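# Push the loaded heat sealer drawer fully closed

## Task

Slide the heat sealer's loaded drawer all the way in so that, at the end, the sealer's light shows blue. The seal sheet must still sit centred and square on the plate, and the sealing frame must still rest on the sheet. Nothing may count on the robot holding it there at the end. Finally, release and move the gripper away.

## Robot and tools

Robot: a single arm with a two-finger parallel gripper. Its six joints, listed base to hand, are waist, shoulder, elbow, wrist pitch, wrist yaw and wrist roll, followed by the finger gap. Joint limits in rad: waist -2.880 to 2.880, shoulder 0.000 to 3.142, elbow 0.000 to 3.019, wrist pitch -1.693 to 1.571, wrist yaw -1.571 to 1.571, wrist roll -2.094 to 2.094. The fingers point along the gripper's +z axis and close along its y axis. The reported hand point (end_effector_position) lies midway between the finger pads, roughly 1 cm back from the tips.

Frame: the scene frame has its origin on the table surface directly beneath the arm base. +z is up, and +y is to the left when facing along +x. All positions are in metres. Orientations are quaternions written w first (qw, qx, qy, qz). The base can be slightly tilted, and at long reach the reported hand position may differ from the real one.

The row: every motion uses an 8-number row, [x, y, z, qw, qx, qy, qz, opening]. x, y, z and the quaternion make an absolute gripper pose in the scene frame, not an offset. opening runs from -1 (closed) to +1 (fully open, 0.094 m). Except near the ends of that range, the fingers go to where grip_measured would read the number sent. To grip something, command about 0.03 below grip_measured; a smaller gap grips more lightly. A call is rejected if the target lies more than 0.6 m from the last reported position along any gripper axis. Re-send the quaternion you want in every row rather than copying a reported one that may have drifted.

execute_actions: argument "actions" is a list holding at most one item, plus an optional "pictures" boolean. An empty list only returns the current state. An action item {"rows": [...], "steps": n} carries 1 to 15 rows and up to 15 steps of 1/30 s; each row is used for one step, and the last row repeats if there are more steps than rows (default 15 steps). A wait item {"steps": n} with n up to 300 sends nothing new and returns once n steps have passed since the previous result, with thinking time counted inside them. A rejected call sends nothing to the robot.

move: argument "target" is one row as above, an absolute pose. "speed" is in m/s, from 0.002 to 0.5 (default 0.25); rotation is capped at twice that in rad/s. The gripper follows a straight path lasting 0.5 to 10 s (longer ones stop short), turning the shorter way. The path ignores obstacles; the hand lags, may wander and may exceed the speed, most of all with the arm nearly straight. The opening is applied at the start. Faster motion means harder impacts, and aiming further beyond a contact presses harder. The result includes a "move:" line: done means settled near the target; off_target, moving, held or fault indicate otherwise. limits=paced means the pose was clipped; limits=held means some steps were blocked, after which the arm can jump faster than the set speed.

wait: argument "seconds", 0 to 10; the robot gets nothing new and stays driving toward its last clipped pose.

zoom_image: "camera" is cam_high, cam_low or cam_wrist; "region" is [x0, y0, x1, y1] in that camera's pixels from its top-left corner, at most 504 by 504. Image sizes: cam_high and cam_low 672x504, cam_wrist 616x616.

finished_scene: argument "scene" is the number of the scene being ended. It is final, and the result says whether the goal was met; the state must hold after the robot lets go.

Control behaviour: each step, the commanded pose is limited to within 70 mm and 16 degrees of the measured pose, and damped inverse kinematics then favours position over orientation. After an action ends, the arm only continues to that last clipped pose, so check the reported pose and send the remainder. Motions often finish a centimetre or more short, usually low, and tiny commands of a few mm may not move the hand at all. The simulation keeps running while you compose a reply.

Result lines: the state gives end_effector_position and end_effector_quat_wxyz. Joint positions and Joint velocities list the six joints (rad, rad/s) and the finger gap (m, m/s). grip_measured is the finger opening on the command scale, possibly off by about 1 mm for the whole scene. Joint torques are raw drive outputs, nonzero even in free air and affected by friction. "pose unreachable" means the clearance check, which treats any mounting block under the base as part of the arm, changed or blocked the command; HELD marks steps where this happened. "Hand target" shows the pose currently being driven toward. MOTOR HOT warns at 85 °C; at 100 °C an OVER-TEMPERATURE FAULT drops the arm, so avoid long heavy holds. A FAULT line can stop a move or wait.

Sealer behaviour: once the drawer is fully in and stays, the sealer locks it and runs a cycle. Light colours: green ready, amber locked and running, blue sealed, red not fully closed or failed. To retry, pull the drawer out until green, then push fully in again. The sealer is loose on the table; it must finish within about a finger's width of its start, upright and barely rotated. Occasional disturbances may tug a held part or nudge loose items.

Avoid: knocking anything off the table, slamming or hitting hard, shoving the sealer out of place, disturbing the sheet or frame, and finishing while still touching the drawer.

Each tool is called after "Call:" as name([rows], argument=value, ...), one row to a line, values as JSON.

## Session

Call:
execute_actions(actions=[])

Scene clock: 0.00 s of 5400.00 s.
end_effector_position=(+0.4471, -0.5596, +0.2704) grip_measured=+1.000 end_effector_quat_wxyz=(+0.227, -0.403, +0.886, -0.024)
Joint positions: [-0.958  1.66   1.7   -1.034 -0.77  -1.868  0.094]
Joint velocities: [-0.005 -0.005 -0.007 -0.002 -0.022  0.007  0.   ]
Joint torques (N m, as the arm reports them, + toward a larger angle): no reading
Hand target: +0.453, -0.565, +0.277; +0.228, -0.408, +0.883, -0.033
camera_calibration (this result's frames):
cam_wrist: T_world_to_cam=[[0.709322, -0.665066, 0.233557, -0.756969], [-0.704457, -0.680386, 0.202027, -0.113028], [0.0245473, -0.307833, -0.951124, 0.194798], [0, 0, 0, 1]] pos_world=[0.452529, -0.520372, 0.384907]

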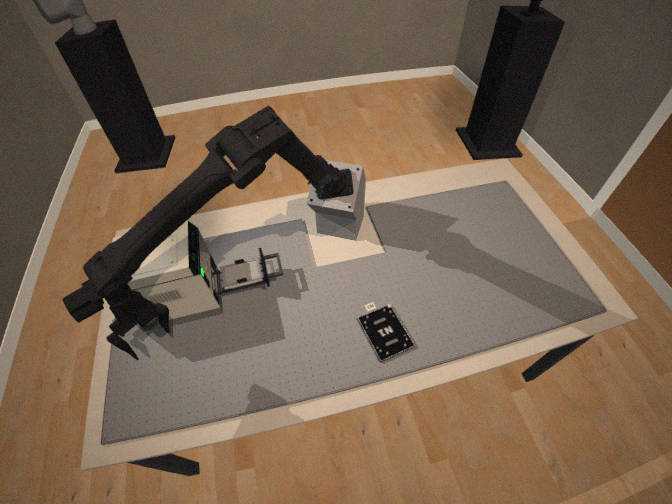

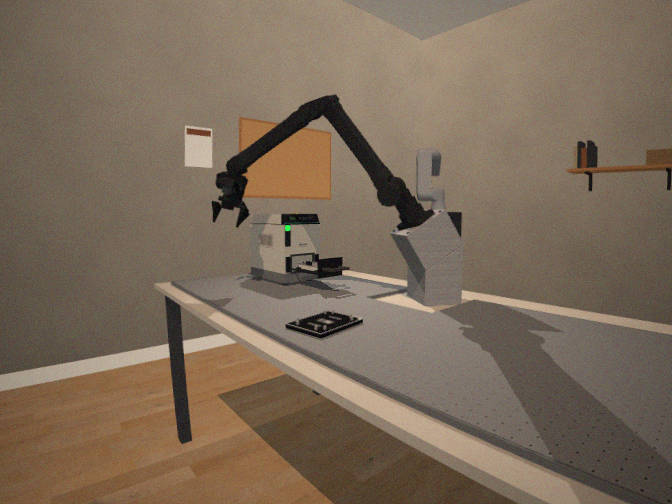

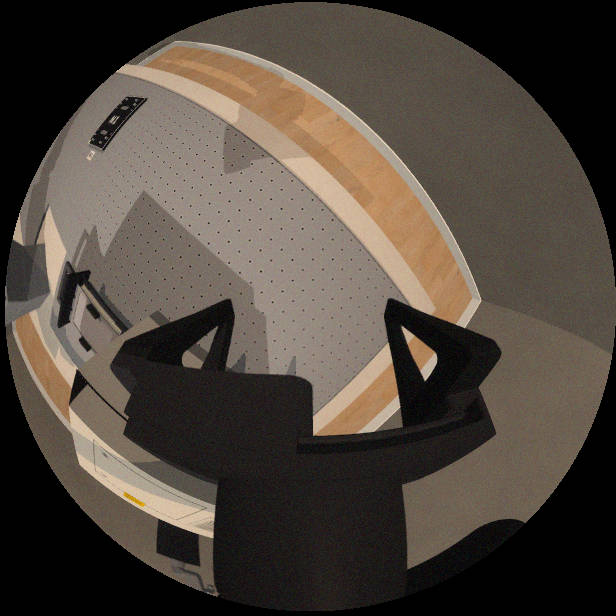

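Call:
zoom_image(camera="cam_high", region=[140, 210, 300, 330])

Call:
zoom_image(camera="cam_low", region=[230, 190, 370, 300])

Region (140, 210, 300, 330) of cam_high's 672x504 image, scaled by 3.150, with more detail than that image has; it fills the top 378 rows of this view, and the rest is white.

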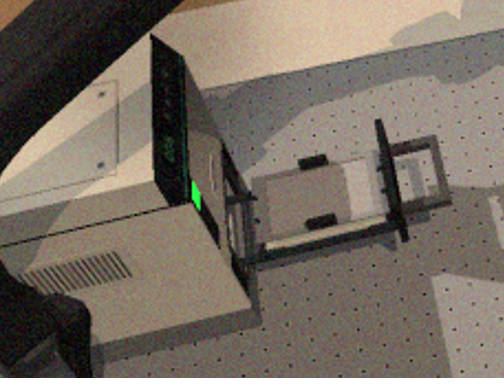

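Region (230, 190, 370, 300) of cam_low's 672x504 image, scaled by 3.600, with more detail than that image has; it fills the top 396 rows of this view, and the rest is white.

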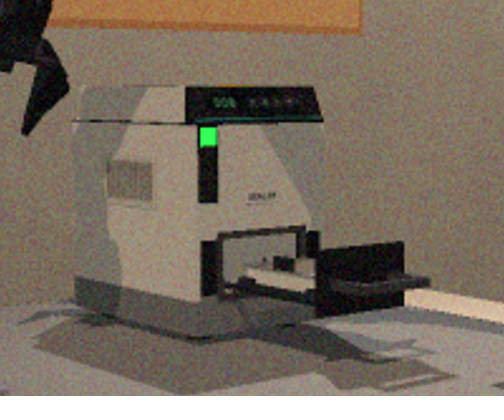

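Call:
move(target=[0.38, -0.2, 0.34, 0.3263, 0.6274, 0.6274, -0.3263, -1], speed=0.25)

Scene clock: 65.70 s of 5400.00 s.
end_effector_position=(+0.3598, -0.2032, +0.3321) grip_measured=-0.980 end_effector_quat_wxyz=(+0.320, +0.621, +0.632, -0.335)
Joint positions: [ 0.214  0.874  0.648 -0.77   1.239  1.442  0.001]
Joint velocities: [-0.015  0.005 -0.007  0.002 -0.007  0.022 -0.001]
Joint torques (N m, as the arm reports them, + toward a larger angle): [ 0.96 -6.4  11.48  0.36  0.71  0.08]
Hand target: +0.374, -0.203, +0.338; +0.326, +0.627, +0.628, -0.326
Off the commanded pose: 0.022 m, 2 deg.
move: off_target
camera_calibration (this result's frames):
cam_wrist: T_world_to_cam=[[-0.999231, -0.00853144, 0.038278, 0.340596], [-0.0211926, 0.938731, -0.343998, 0.320032], [-0.032998, -0.344545, -0.93819, 0.374273], [0, 0, 0, 1]] pos_world=[0.359466, -0.168564, 0.448192]

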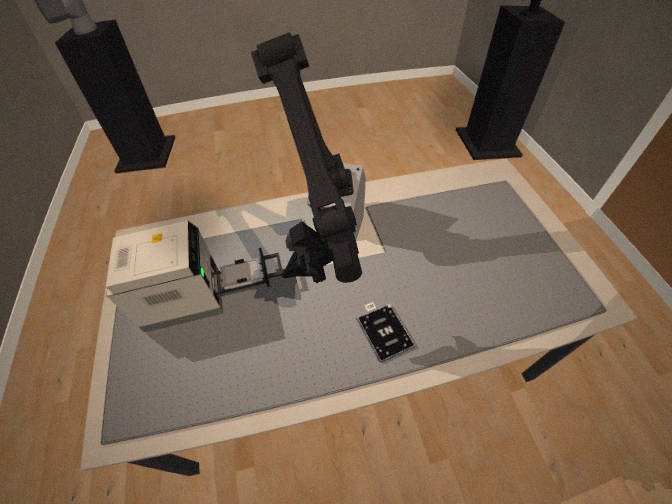

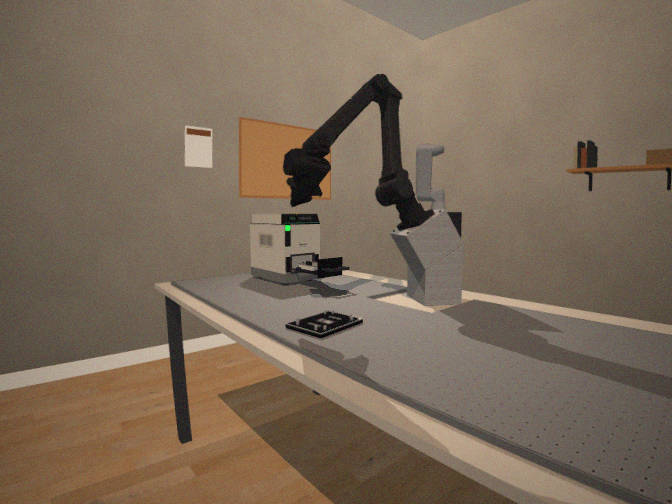

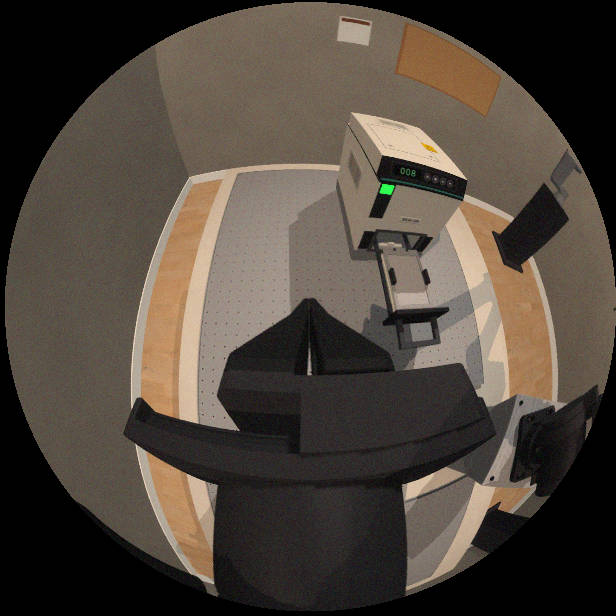

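Call:
zoom_image(camera="cam_wrist", region=[340, 210, 480, 360])

Region (340, 210, 480, 360) of cam_wrist's 616x616 image, scaled by 3.360, with more detail than that image has; it fills the left 470 columns of this view, and the rest is white.

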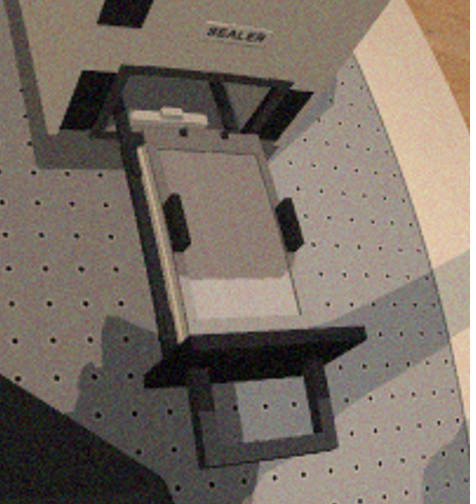

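Call:
move(target=[0.16, -0.235, 0.21, 0.3263, 0.6274, 0.6274, -0.3263, -1], speed=0.15)

Scene clock: 101.73 s of 5400.00 s.
end_effector_position=(+0.1730, -0.2264, +0.2185) grip_measured=-0.980 end_effector_quat_wxyz=(+0.318, +0.639, +0.623, -0.319)
Joint positions: [-0.254  0.789  0.008  0.315  0.847  0.881  0.001]
Joint velocities: [-0.005 -0.015  0.002 -0.002  0.007 -0.066 -0.001]
Joint torques (N m, as the arm reports them, + toward a larger angle): [ 0.18 -3.45  4.57  1.27  0.69  0.01]
Hand target: +0.180, -0.227, +0.221; +0.325, +0.640, +0.623, -0.313
Off the commanded pose: 0.018 m, 2 deg.
move: held; limits=held; held on 10 of 57 steps, including the last
pose unreachable: on one or more control steps of this call an arm could not follow its commanded pose, so it was not sent that pose on those steps. On the call's last step it was still not sent that pose. It may still have moved: this result reports where it is.
cause: the commanded pose would bring two parts of the arm too close to each other (its shoulder (the part past joint 1) and its forearm (the part past joint 3), with joints 2 (shoulder) and 3 (elbow) between them).
camera_calibration (this result's frames):
cam_wrist: T_world_to_cam=[[-0.999863, 0.0163117, 0.00264569, 0.171555], [0.0146316, 0.948303, -0.31703, 0.288841], [-0.00768019, -0.316948, -0.948412, 0.257608], [0, 0, 0, 1]] pos_world=[0.169283, -0.195058, 0.335436]

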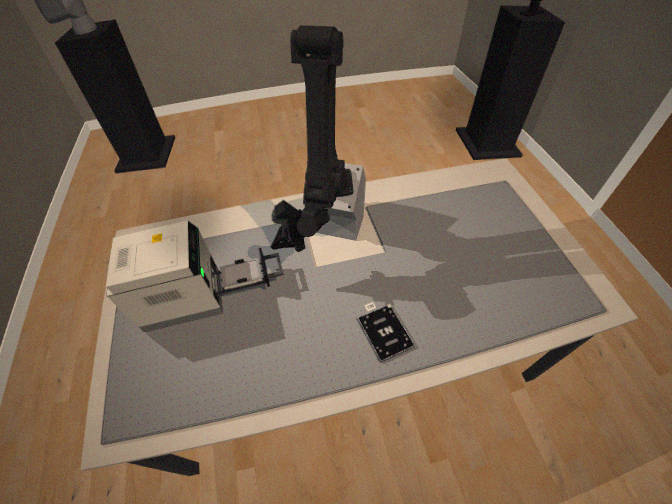

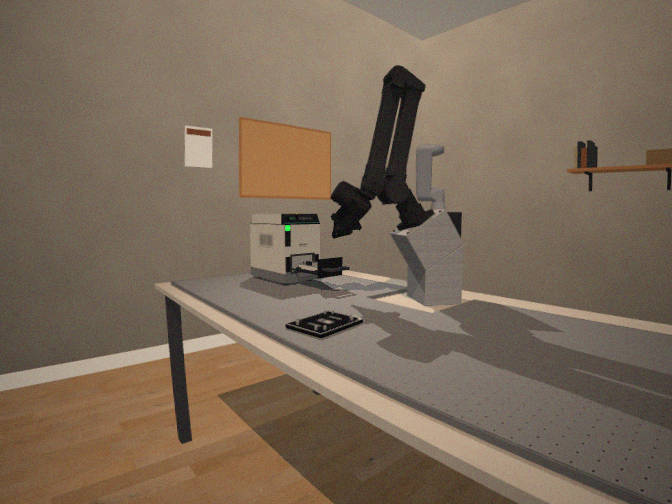

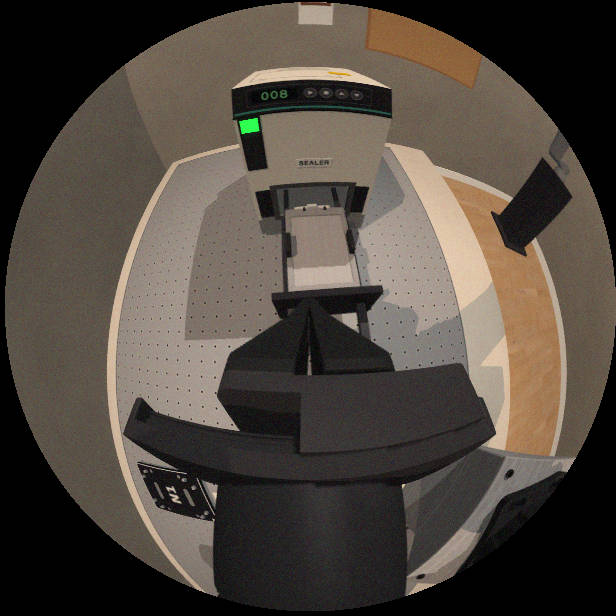

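Call:
move(target=[0.175, -0.245, 0.19, 0.248, 0.7483, 0.4767, -0.3892, -1], speed=0.08)

Scene clock: 125.43 s of 5400.00 s.
end_effector_position=(+0.1743, -0.2420, +0.1916) grip_measured=-0.980 end_effector_quat_wxyz=(+0.248, +0.747, +0.482, -0.385)
Joint positions: [-0.251  1.11   0.264 -0.124  0.992  1.517  0.001]
Joint velocities: [ 0.005 -0.015 -0.002 -0.002 -0.051  0.022 -0.001]
Joint torques (N m, as the arm reports them, + toward a larger angle): [-1.84 -5.15  3.29  0.33  0.92  0.08]
Hand target: +0.175, -0.245, +0.191; +0.248, +0.748, +0.476, -0.389
Off the commanded pose: 0.003 m, 1 deg.
move: done
camera_calibration (this result's frames):
cam_wrist: T_world_to_cam=[[-0.913019, 0.407707, 0.0130758, 0.250777], [0.3803, 0.862361, -0.334223, 0.213833], [-0.147541, -0.300179, -0.942403, 0.254451], [0, 0, 0, 1]] pos_world=[0.185186, -0.210264, 0.307984]

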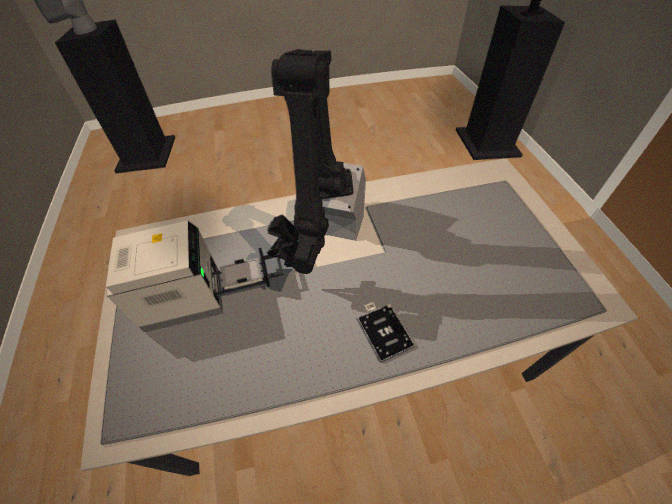

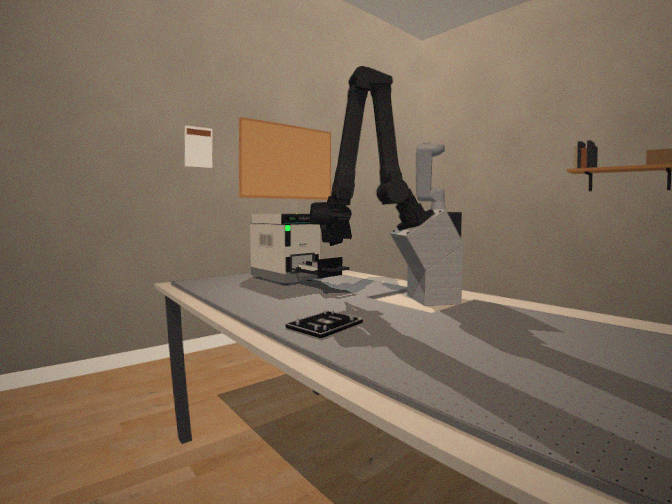

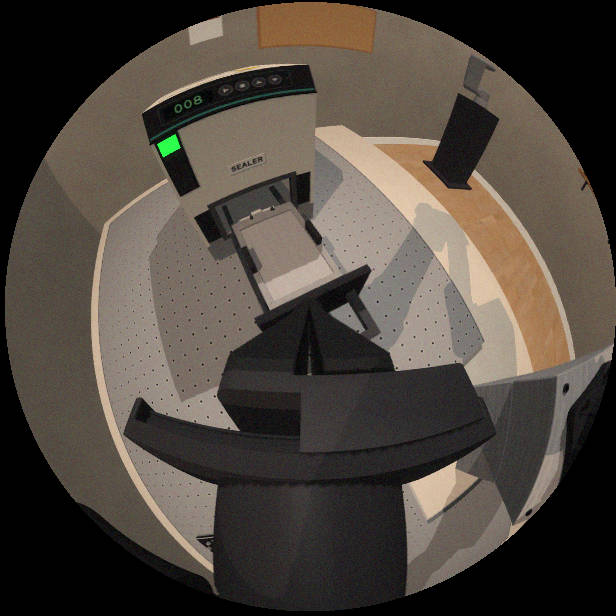

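Call:
move(target=[0.16, -0.25, 0.143, 0.248, 0.7483, 0.4767, -0.3892, -1], speed=0.06)

Scene clock: 130.90 s of 5400.00 s.
end_effector_position=(+0.1641, -0.2484, +0.1447) grip_measured=-0.980 end_effector_quat_wxyz=(+0.251, +0.749, +0.476, -0.385)
Joint positions: [-0.303  1.399  0.261  0.227  0.965  1.459  0.001]
Joint velocities: [-0.015  0.005 -0.012  0.022  0.051 -0.007 -0.002]
Joint torques (N m, as the arm reports them, + toward a larger angle): [-2.36 -6.87 -0.83  1.27  0.69 -0.1 ]
Hand target: +0.161, -0.250, +0.144; +0.248, +0.748, +0.477, -0.389
Off the commanded pose: 0.005 m, 1 deg.
move: done
camera_calibration (this result's frames):
cam_wrist: T_world_to_cam=[[-0.909185, 0.416383, 0.00286693, 0.247735], [0.39104, 0.856173, -0.337722, 0.204751], [-0.143076, -0.305931, -0.941241, 0.204481], [0, 0, 0, 1]] pos_world=[0.174427, -0.215898, 0.260905]

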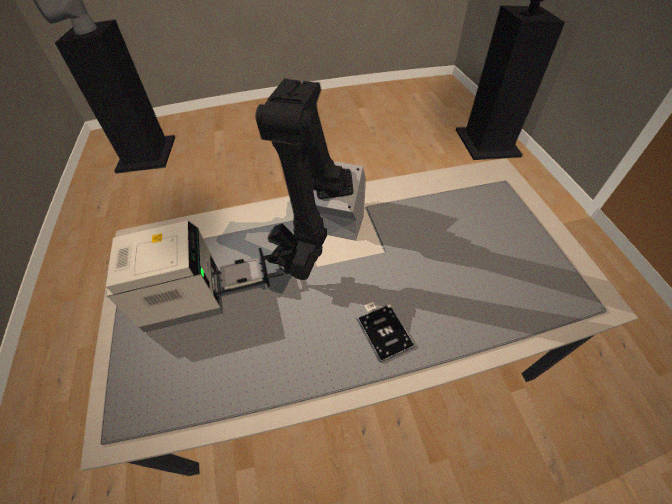

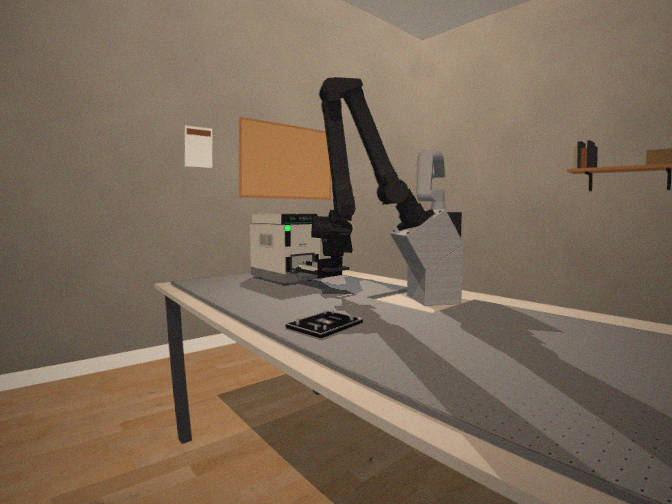

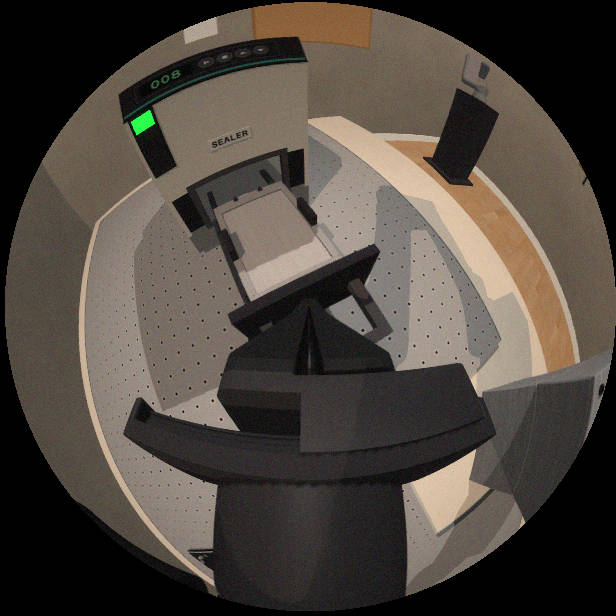

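Call:
move(target=[0.158, -0.251, 0.133, 0.248, 0.7483, 0.4767, -0.3892, -1], speed=0.04)

Call:
move(target=[0.159, -0.30, 0.133, 0.248, 0.7483, 0.4767, -0.3892, -1], speed=0.02)

Scene clock: 144.07 s of 5400.00 s.
end_effector_position=(+0.1604, -0.2487, +0.1348) grip_measured=-0.980 end_effector_quat_wxyz=(+0.251, +0.749, +0.477, -0.386)
Joint positions: [-0.312  1.462  0.261  0.3    0.96   1.445  0.001]
Joint velocities: [-0.005 -0.024 -0.007  0.012 -0.007  0.066 -0.001]
Joint torques (N m, as the arm reports them, + toward a larger angle): [-2.4  -6.58 -1.06  1.22  0.67 -0.11]
Hand target: +0.158, -0.251, +0.133; +0.248, +0.748, +0.477, -0.389
Off the commanded pose: 0.004 m, 1 deg.
move: done
camera_calibration (this result's frames):
cam_wrist: T_world_to_cam=[[-0.909455, 0.415777, 0.00458803, 0.244175], [0.389963, 0.856714, -0.337595, 0.203386], [-0.144295, -0.305239, -0.94128, 0.194978], [0, 0, 0, 1]] pos_world=[0.170888, -0.216251, 0.25107]

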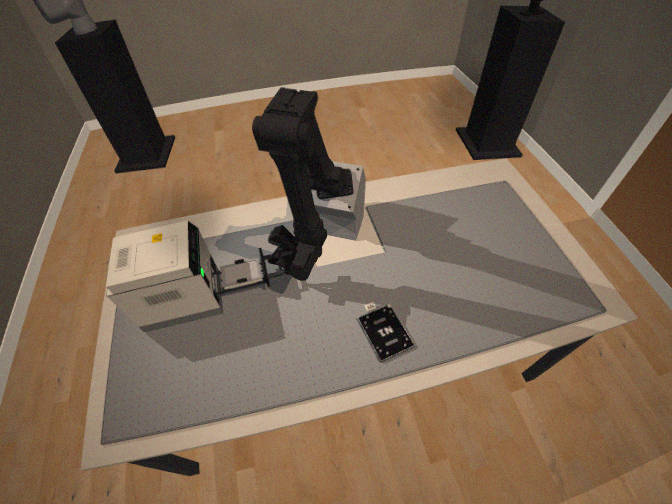

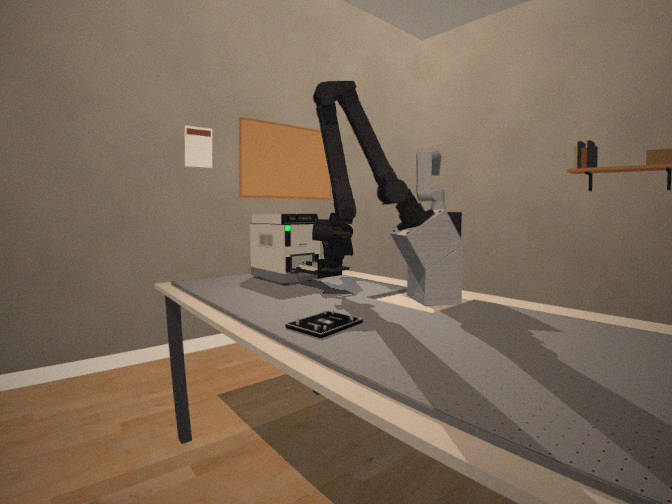

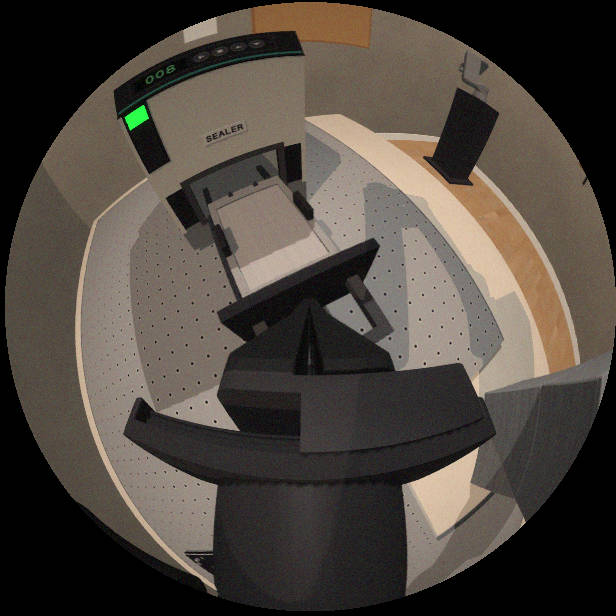

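Scene clock: 146.90 s of 5400.00 s.
end_effector_position=(+0.1611, -0.2948, +0.1348) grip_measured=-0.980 end_effector_quat_wxyz=(+0.248, +0.749, +0.479, -0.386)
Joint positions: [-0.471  1.465  0.302  0.407  0.849  1.254  0.001]
Joint velocities: [-0.005  0.015 -0.002  0.002  0.022  0.037  0.001]
Joint torques (N m, as the arm reports them, + toward a larger angle): [-3.28 -7.01  0.18  1.64  0.65 -0.08]
Hand target: +0.160, -0.299, +0.133; +0.248, +0.748, +0.477, -0.389
Off the commanded pose: 0.006 m, 0 deg.
move: done
camera_calibration (this result's frames):
cam_wrist: T_world_to_cam=[[-0.910051, 0.41438, 0.0098033, 0.262898], [0.387473, 0.858882, -0.334943, 0.243337], [-0.147213, -0.301017, -0.942187, 0.182741], [0, 0, 0, 1]] pos_world=[0.171866, -0.26293, 0.251103]

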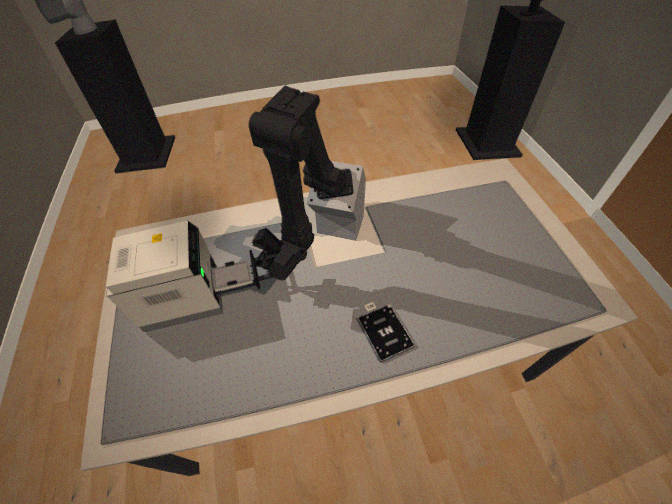

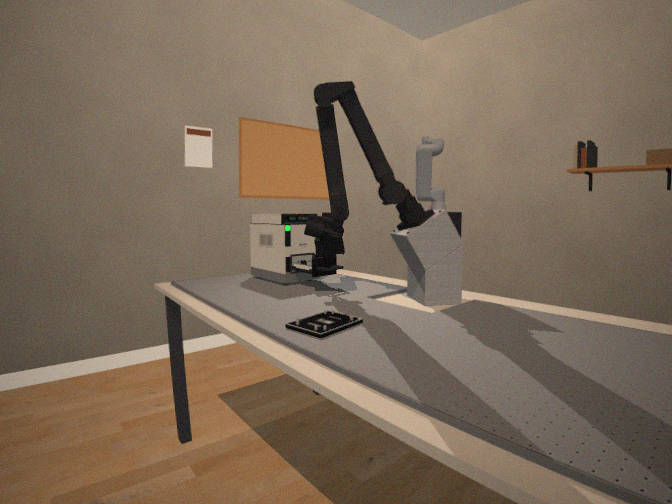

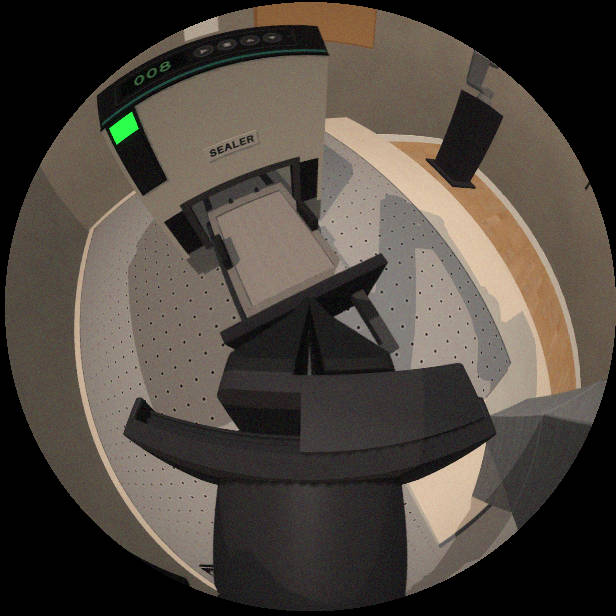

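Call:
zoom_image(camera="cam_wrist", region=[170, 150, 400, 350])

Region (170, 150, 400, 350) of cam_wrist's 616x616 image, scaled by 2.191, with more detail than that image has; it fills the top 438 rows of this view, and the rest is white.

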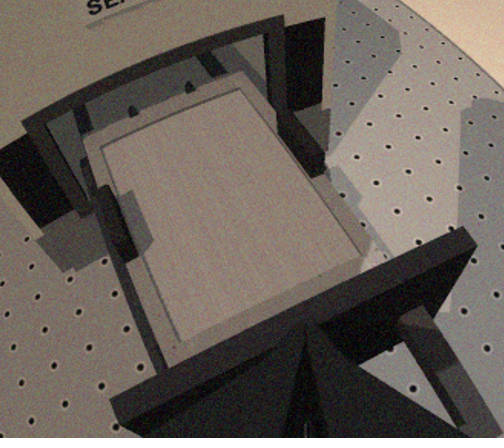

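Call:
move(target=[0.161, -0.365, 0.133, 0.248, 0.7483, 0.4767, -0.3892, -1], speed=0.025)

Scene clock: 159.20 s of 5400.00 s.
end_effector_position=(+0.1644, -0.3586, +0.1350) grip_measured=-0.980 end_effector_quat_wxyz=(+0.248, +0.749, +0.479, -0.385)
Joint positions: [-0.638  1.486  0.403  0.435  0.721  1.101  0.001]
Joint velocities: [-0.005 -0.005  0.007 -0.012  0.081 -0.037  0.001]
Joint torques (N m, as the arm reports them, + toward a larger angle): [-4.53 -7.71  1.66  2.03  0.58 -0.05]
Hand target: +0.162, -0.365, +0.133; +0.248, +0.748, +0.477, -0.389
Off the commanded pose: 0.007 m, 1 deg.
move: done
camera_calibration (this result's frames):
cam_wrist: T_world_to_cam=[[-0.910063, 0.414359, 0.00958124, 0.292424], [0.387616, 0.859057, -0.334329, 0.296855], [-0.146763, -0.300547, -0.942408, 0.164341], [0, 0, 0, 1]] pos_world=[0.175178, -0.326792, 0.251322]

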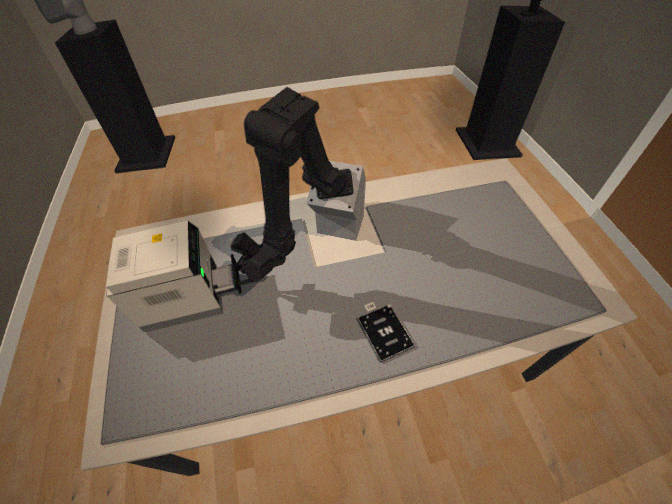

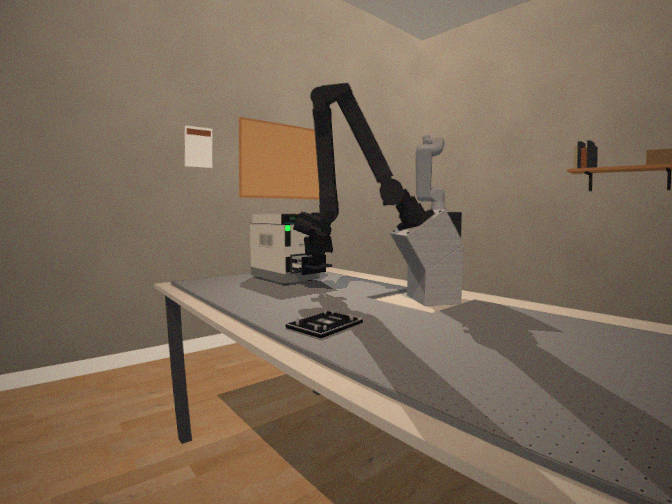

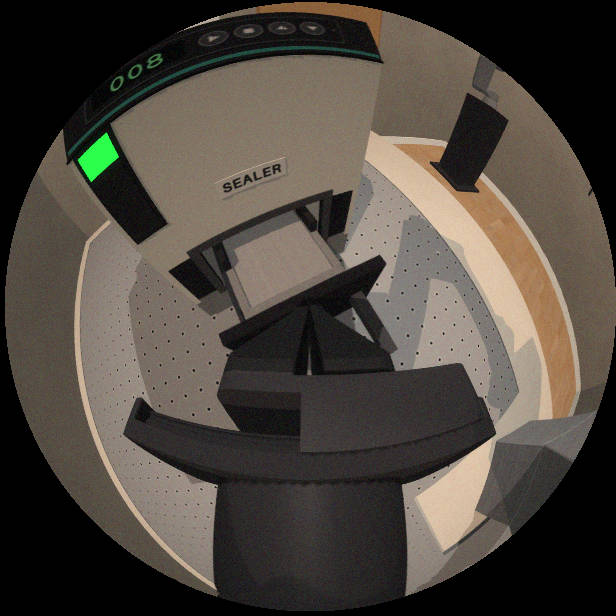

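Call:
move(target=[0.163, -0.418, 0.133, 0.248, 0.7483, 0.4767, -0.3892, -1], speed=0.025)

Scene clock: 170.47 s of 5400.00 s.
end_effector_position=(+0.1685, -0.4119, +0.1362) grip_measured=-0.980 end_effector_quat_wxyz=(+0.255, +0.748, +0.477, -0.384)
Joint positions: [-0.742  1.519  0.504  0.43   0.635  1.023  0.001]
Joint velocities: [-0.015 -0.015  0.002 -0.007  0.022  0.007  0.001]
Joint torques (N m, as the arm reports them, + toward a larger angle): [-5.42 -8.76  3.04  1.17  0.52 -0.06]
Hand target: +0.164, -0.418, +0.133; +0.248, +0.748, +0.477, -0.389
Off the commanded pose: 0.009 m, 1 deg.
move: done
camera_calibration (this result's frames):
cam_wrist: T_world_to_cam=[[-0.9115, 0.411291, -0.00278572, 0.318818], [0.387769, 0.857071, -0.339211, 0.341288], [-0.137127, -0.310271, -0.940706, 0.144218], [0, 0, 0, 1]] pos_world=[0.178038, -0.378889, 0.252324]

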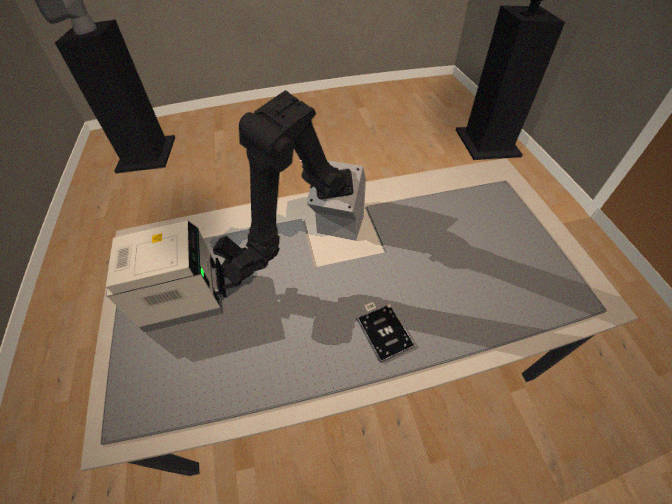

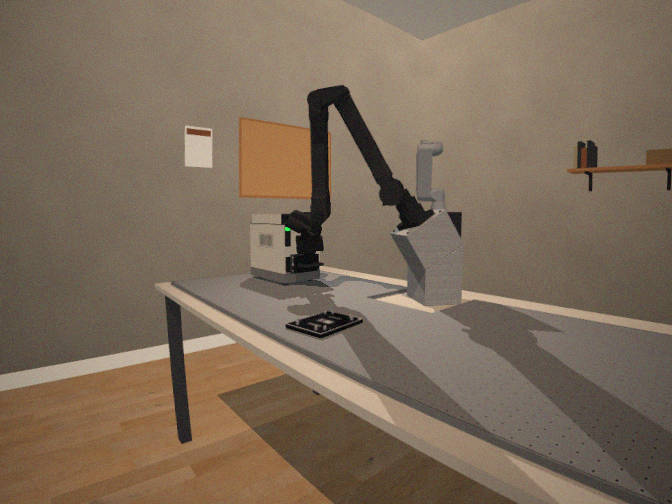

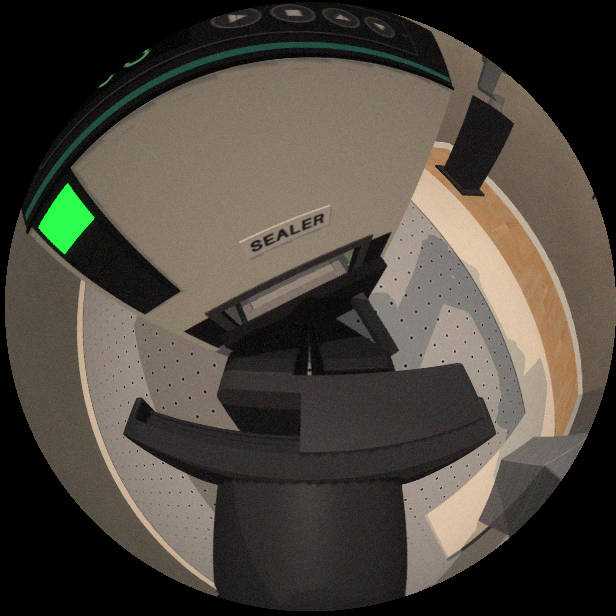

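Call:
move(target=[0.164, -0.443, 0.133, 0.248, 0.7483, 0.4767, -0.3892, -1], speed=0.015)

Scene clock: 180.20 s of 5400.00 s.
end_effector_position=(+0.1682, -0.4292, +0.1359) grip_measured=-0.980 end_effector_quat_wxyz=(+0.250, +0.748, +0.481, -0.383)
Joint positions: [-0.775  1.53   0.541  0.41   0.604  0.995  0.001]
Joint velocities: [-0.005  0.005  0.007 -0.002 -0.007 -0.095 -0.001]
Joint torques (N m, as the arm reports them, + toward a larger angle): [-6.51 -8.53  4.94  1.32  0.39 -0.08]
Hand target: +0.164, -0.442, +0.133; +0.248, +0.748, +0.477, -0.389
Off the commanded pose: 0.015 m, 1 deg.
move: off_target
camera_calibration (this result's frames):
cam_wrist: T_world_to_cam=[[-0.912953, 0.408009, 0.00675299, 0.323233], [0.382641, 0.861704, -0.333244, 0.358127], [-0.141786, -0.301652, -0.942816, 0.143347], [0, 0, 0, 1]] pos_world=[0.178387, -0.397241, 0.252311]

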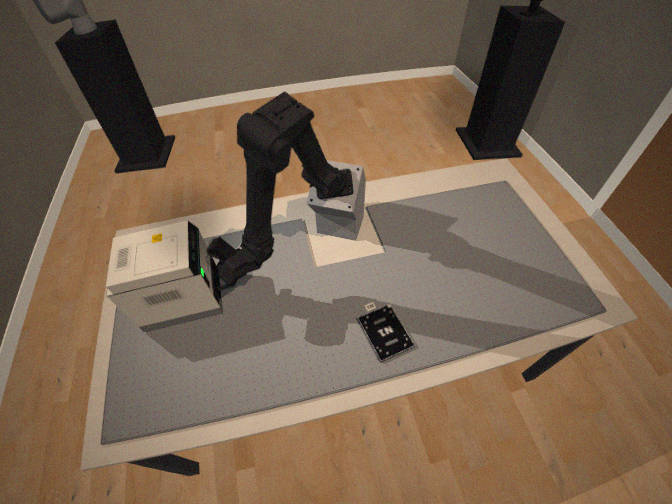

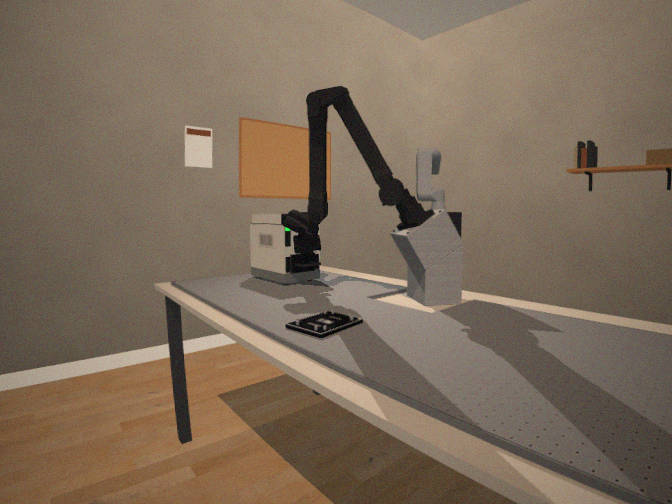

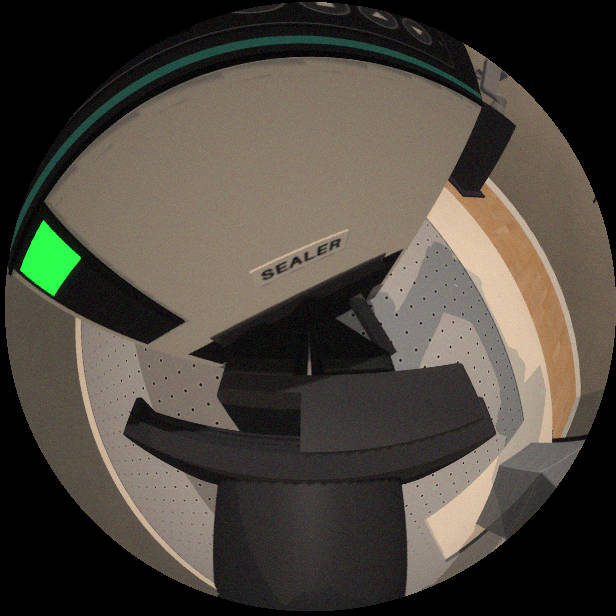

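Call:
move(target=[0.164, -0.452, 0.133, 0.248, 0.7483, 0.4767, -0.3892, -1], speed=0.01)

Scene clock: 189.87 s of 5400.00 s.
end_effector_position=(+0.1666, -0.4293, +0.1351) grip_measured=-0.980 end_effector_quat_wxyz=(+0.245, +0.747, +0.486, -0.383)
Joint positions: [-0.78   1.53   0.543  0.401  0.596  0.985  0.001]
Joint velocities: [ 0.015 -0.015  0.007  0.007  0.007 -0.051  0.   ]
Joint torques (N m, as the arm reports them, + toward a larger angle): [-7.59 -7.96  6.41  1.41  0.2  -0.08]
Hand target: +0.164, -0.451, +0.134; +0.248, +0.748, +0.477, -0.389
Off the commanded pose: 0.023 m, 1 deg.
move: off_target
camera_calibration (this result's frames):
cam_wrist: T_world_to_cam=[[-0.914264, 0.404687, 0.0186999, 0.318989], [0.377032, 0.866859, -0.326195, 0.360822], [-0.148217, -0.291177, -0.945118, 0.148163], [0, 0, 0, 1]] pos_world=[0.177559, -0.398731, 0.251764]

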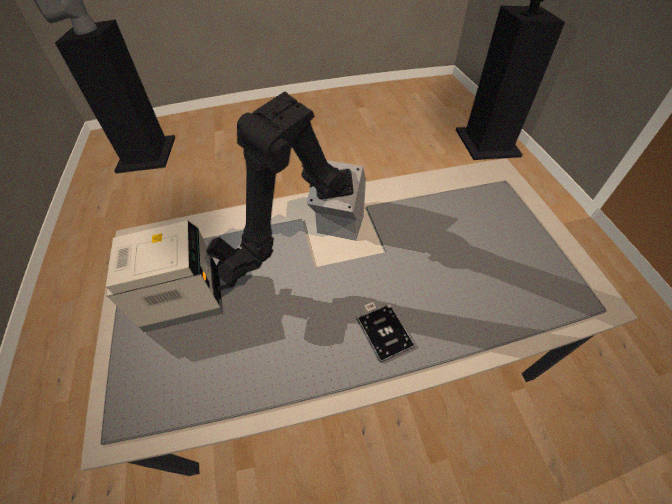

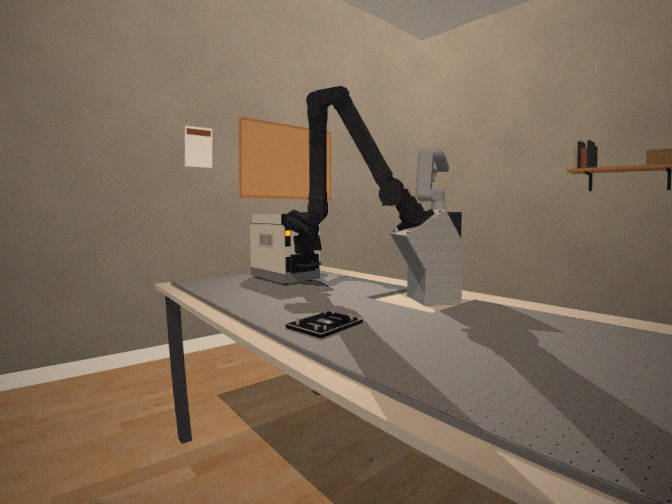

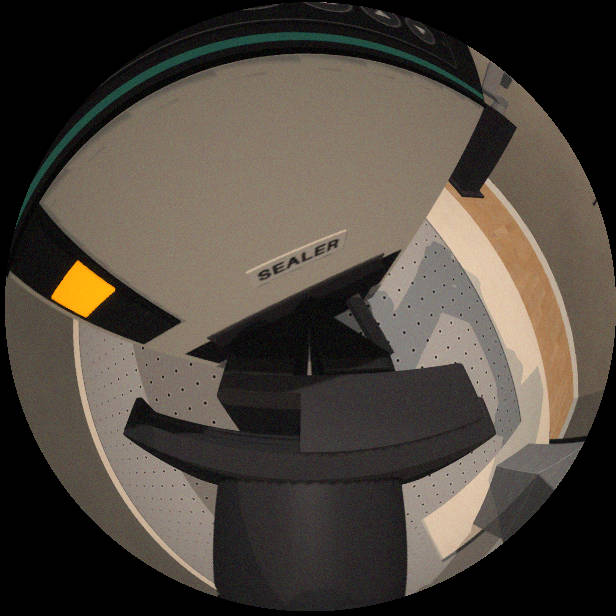

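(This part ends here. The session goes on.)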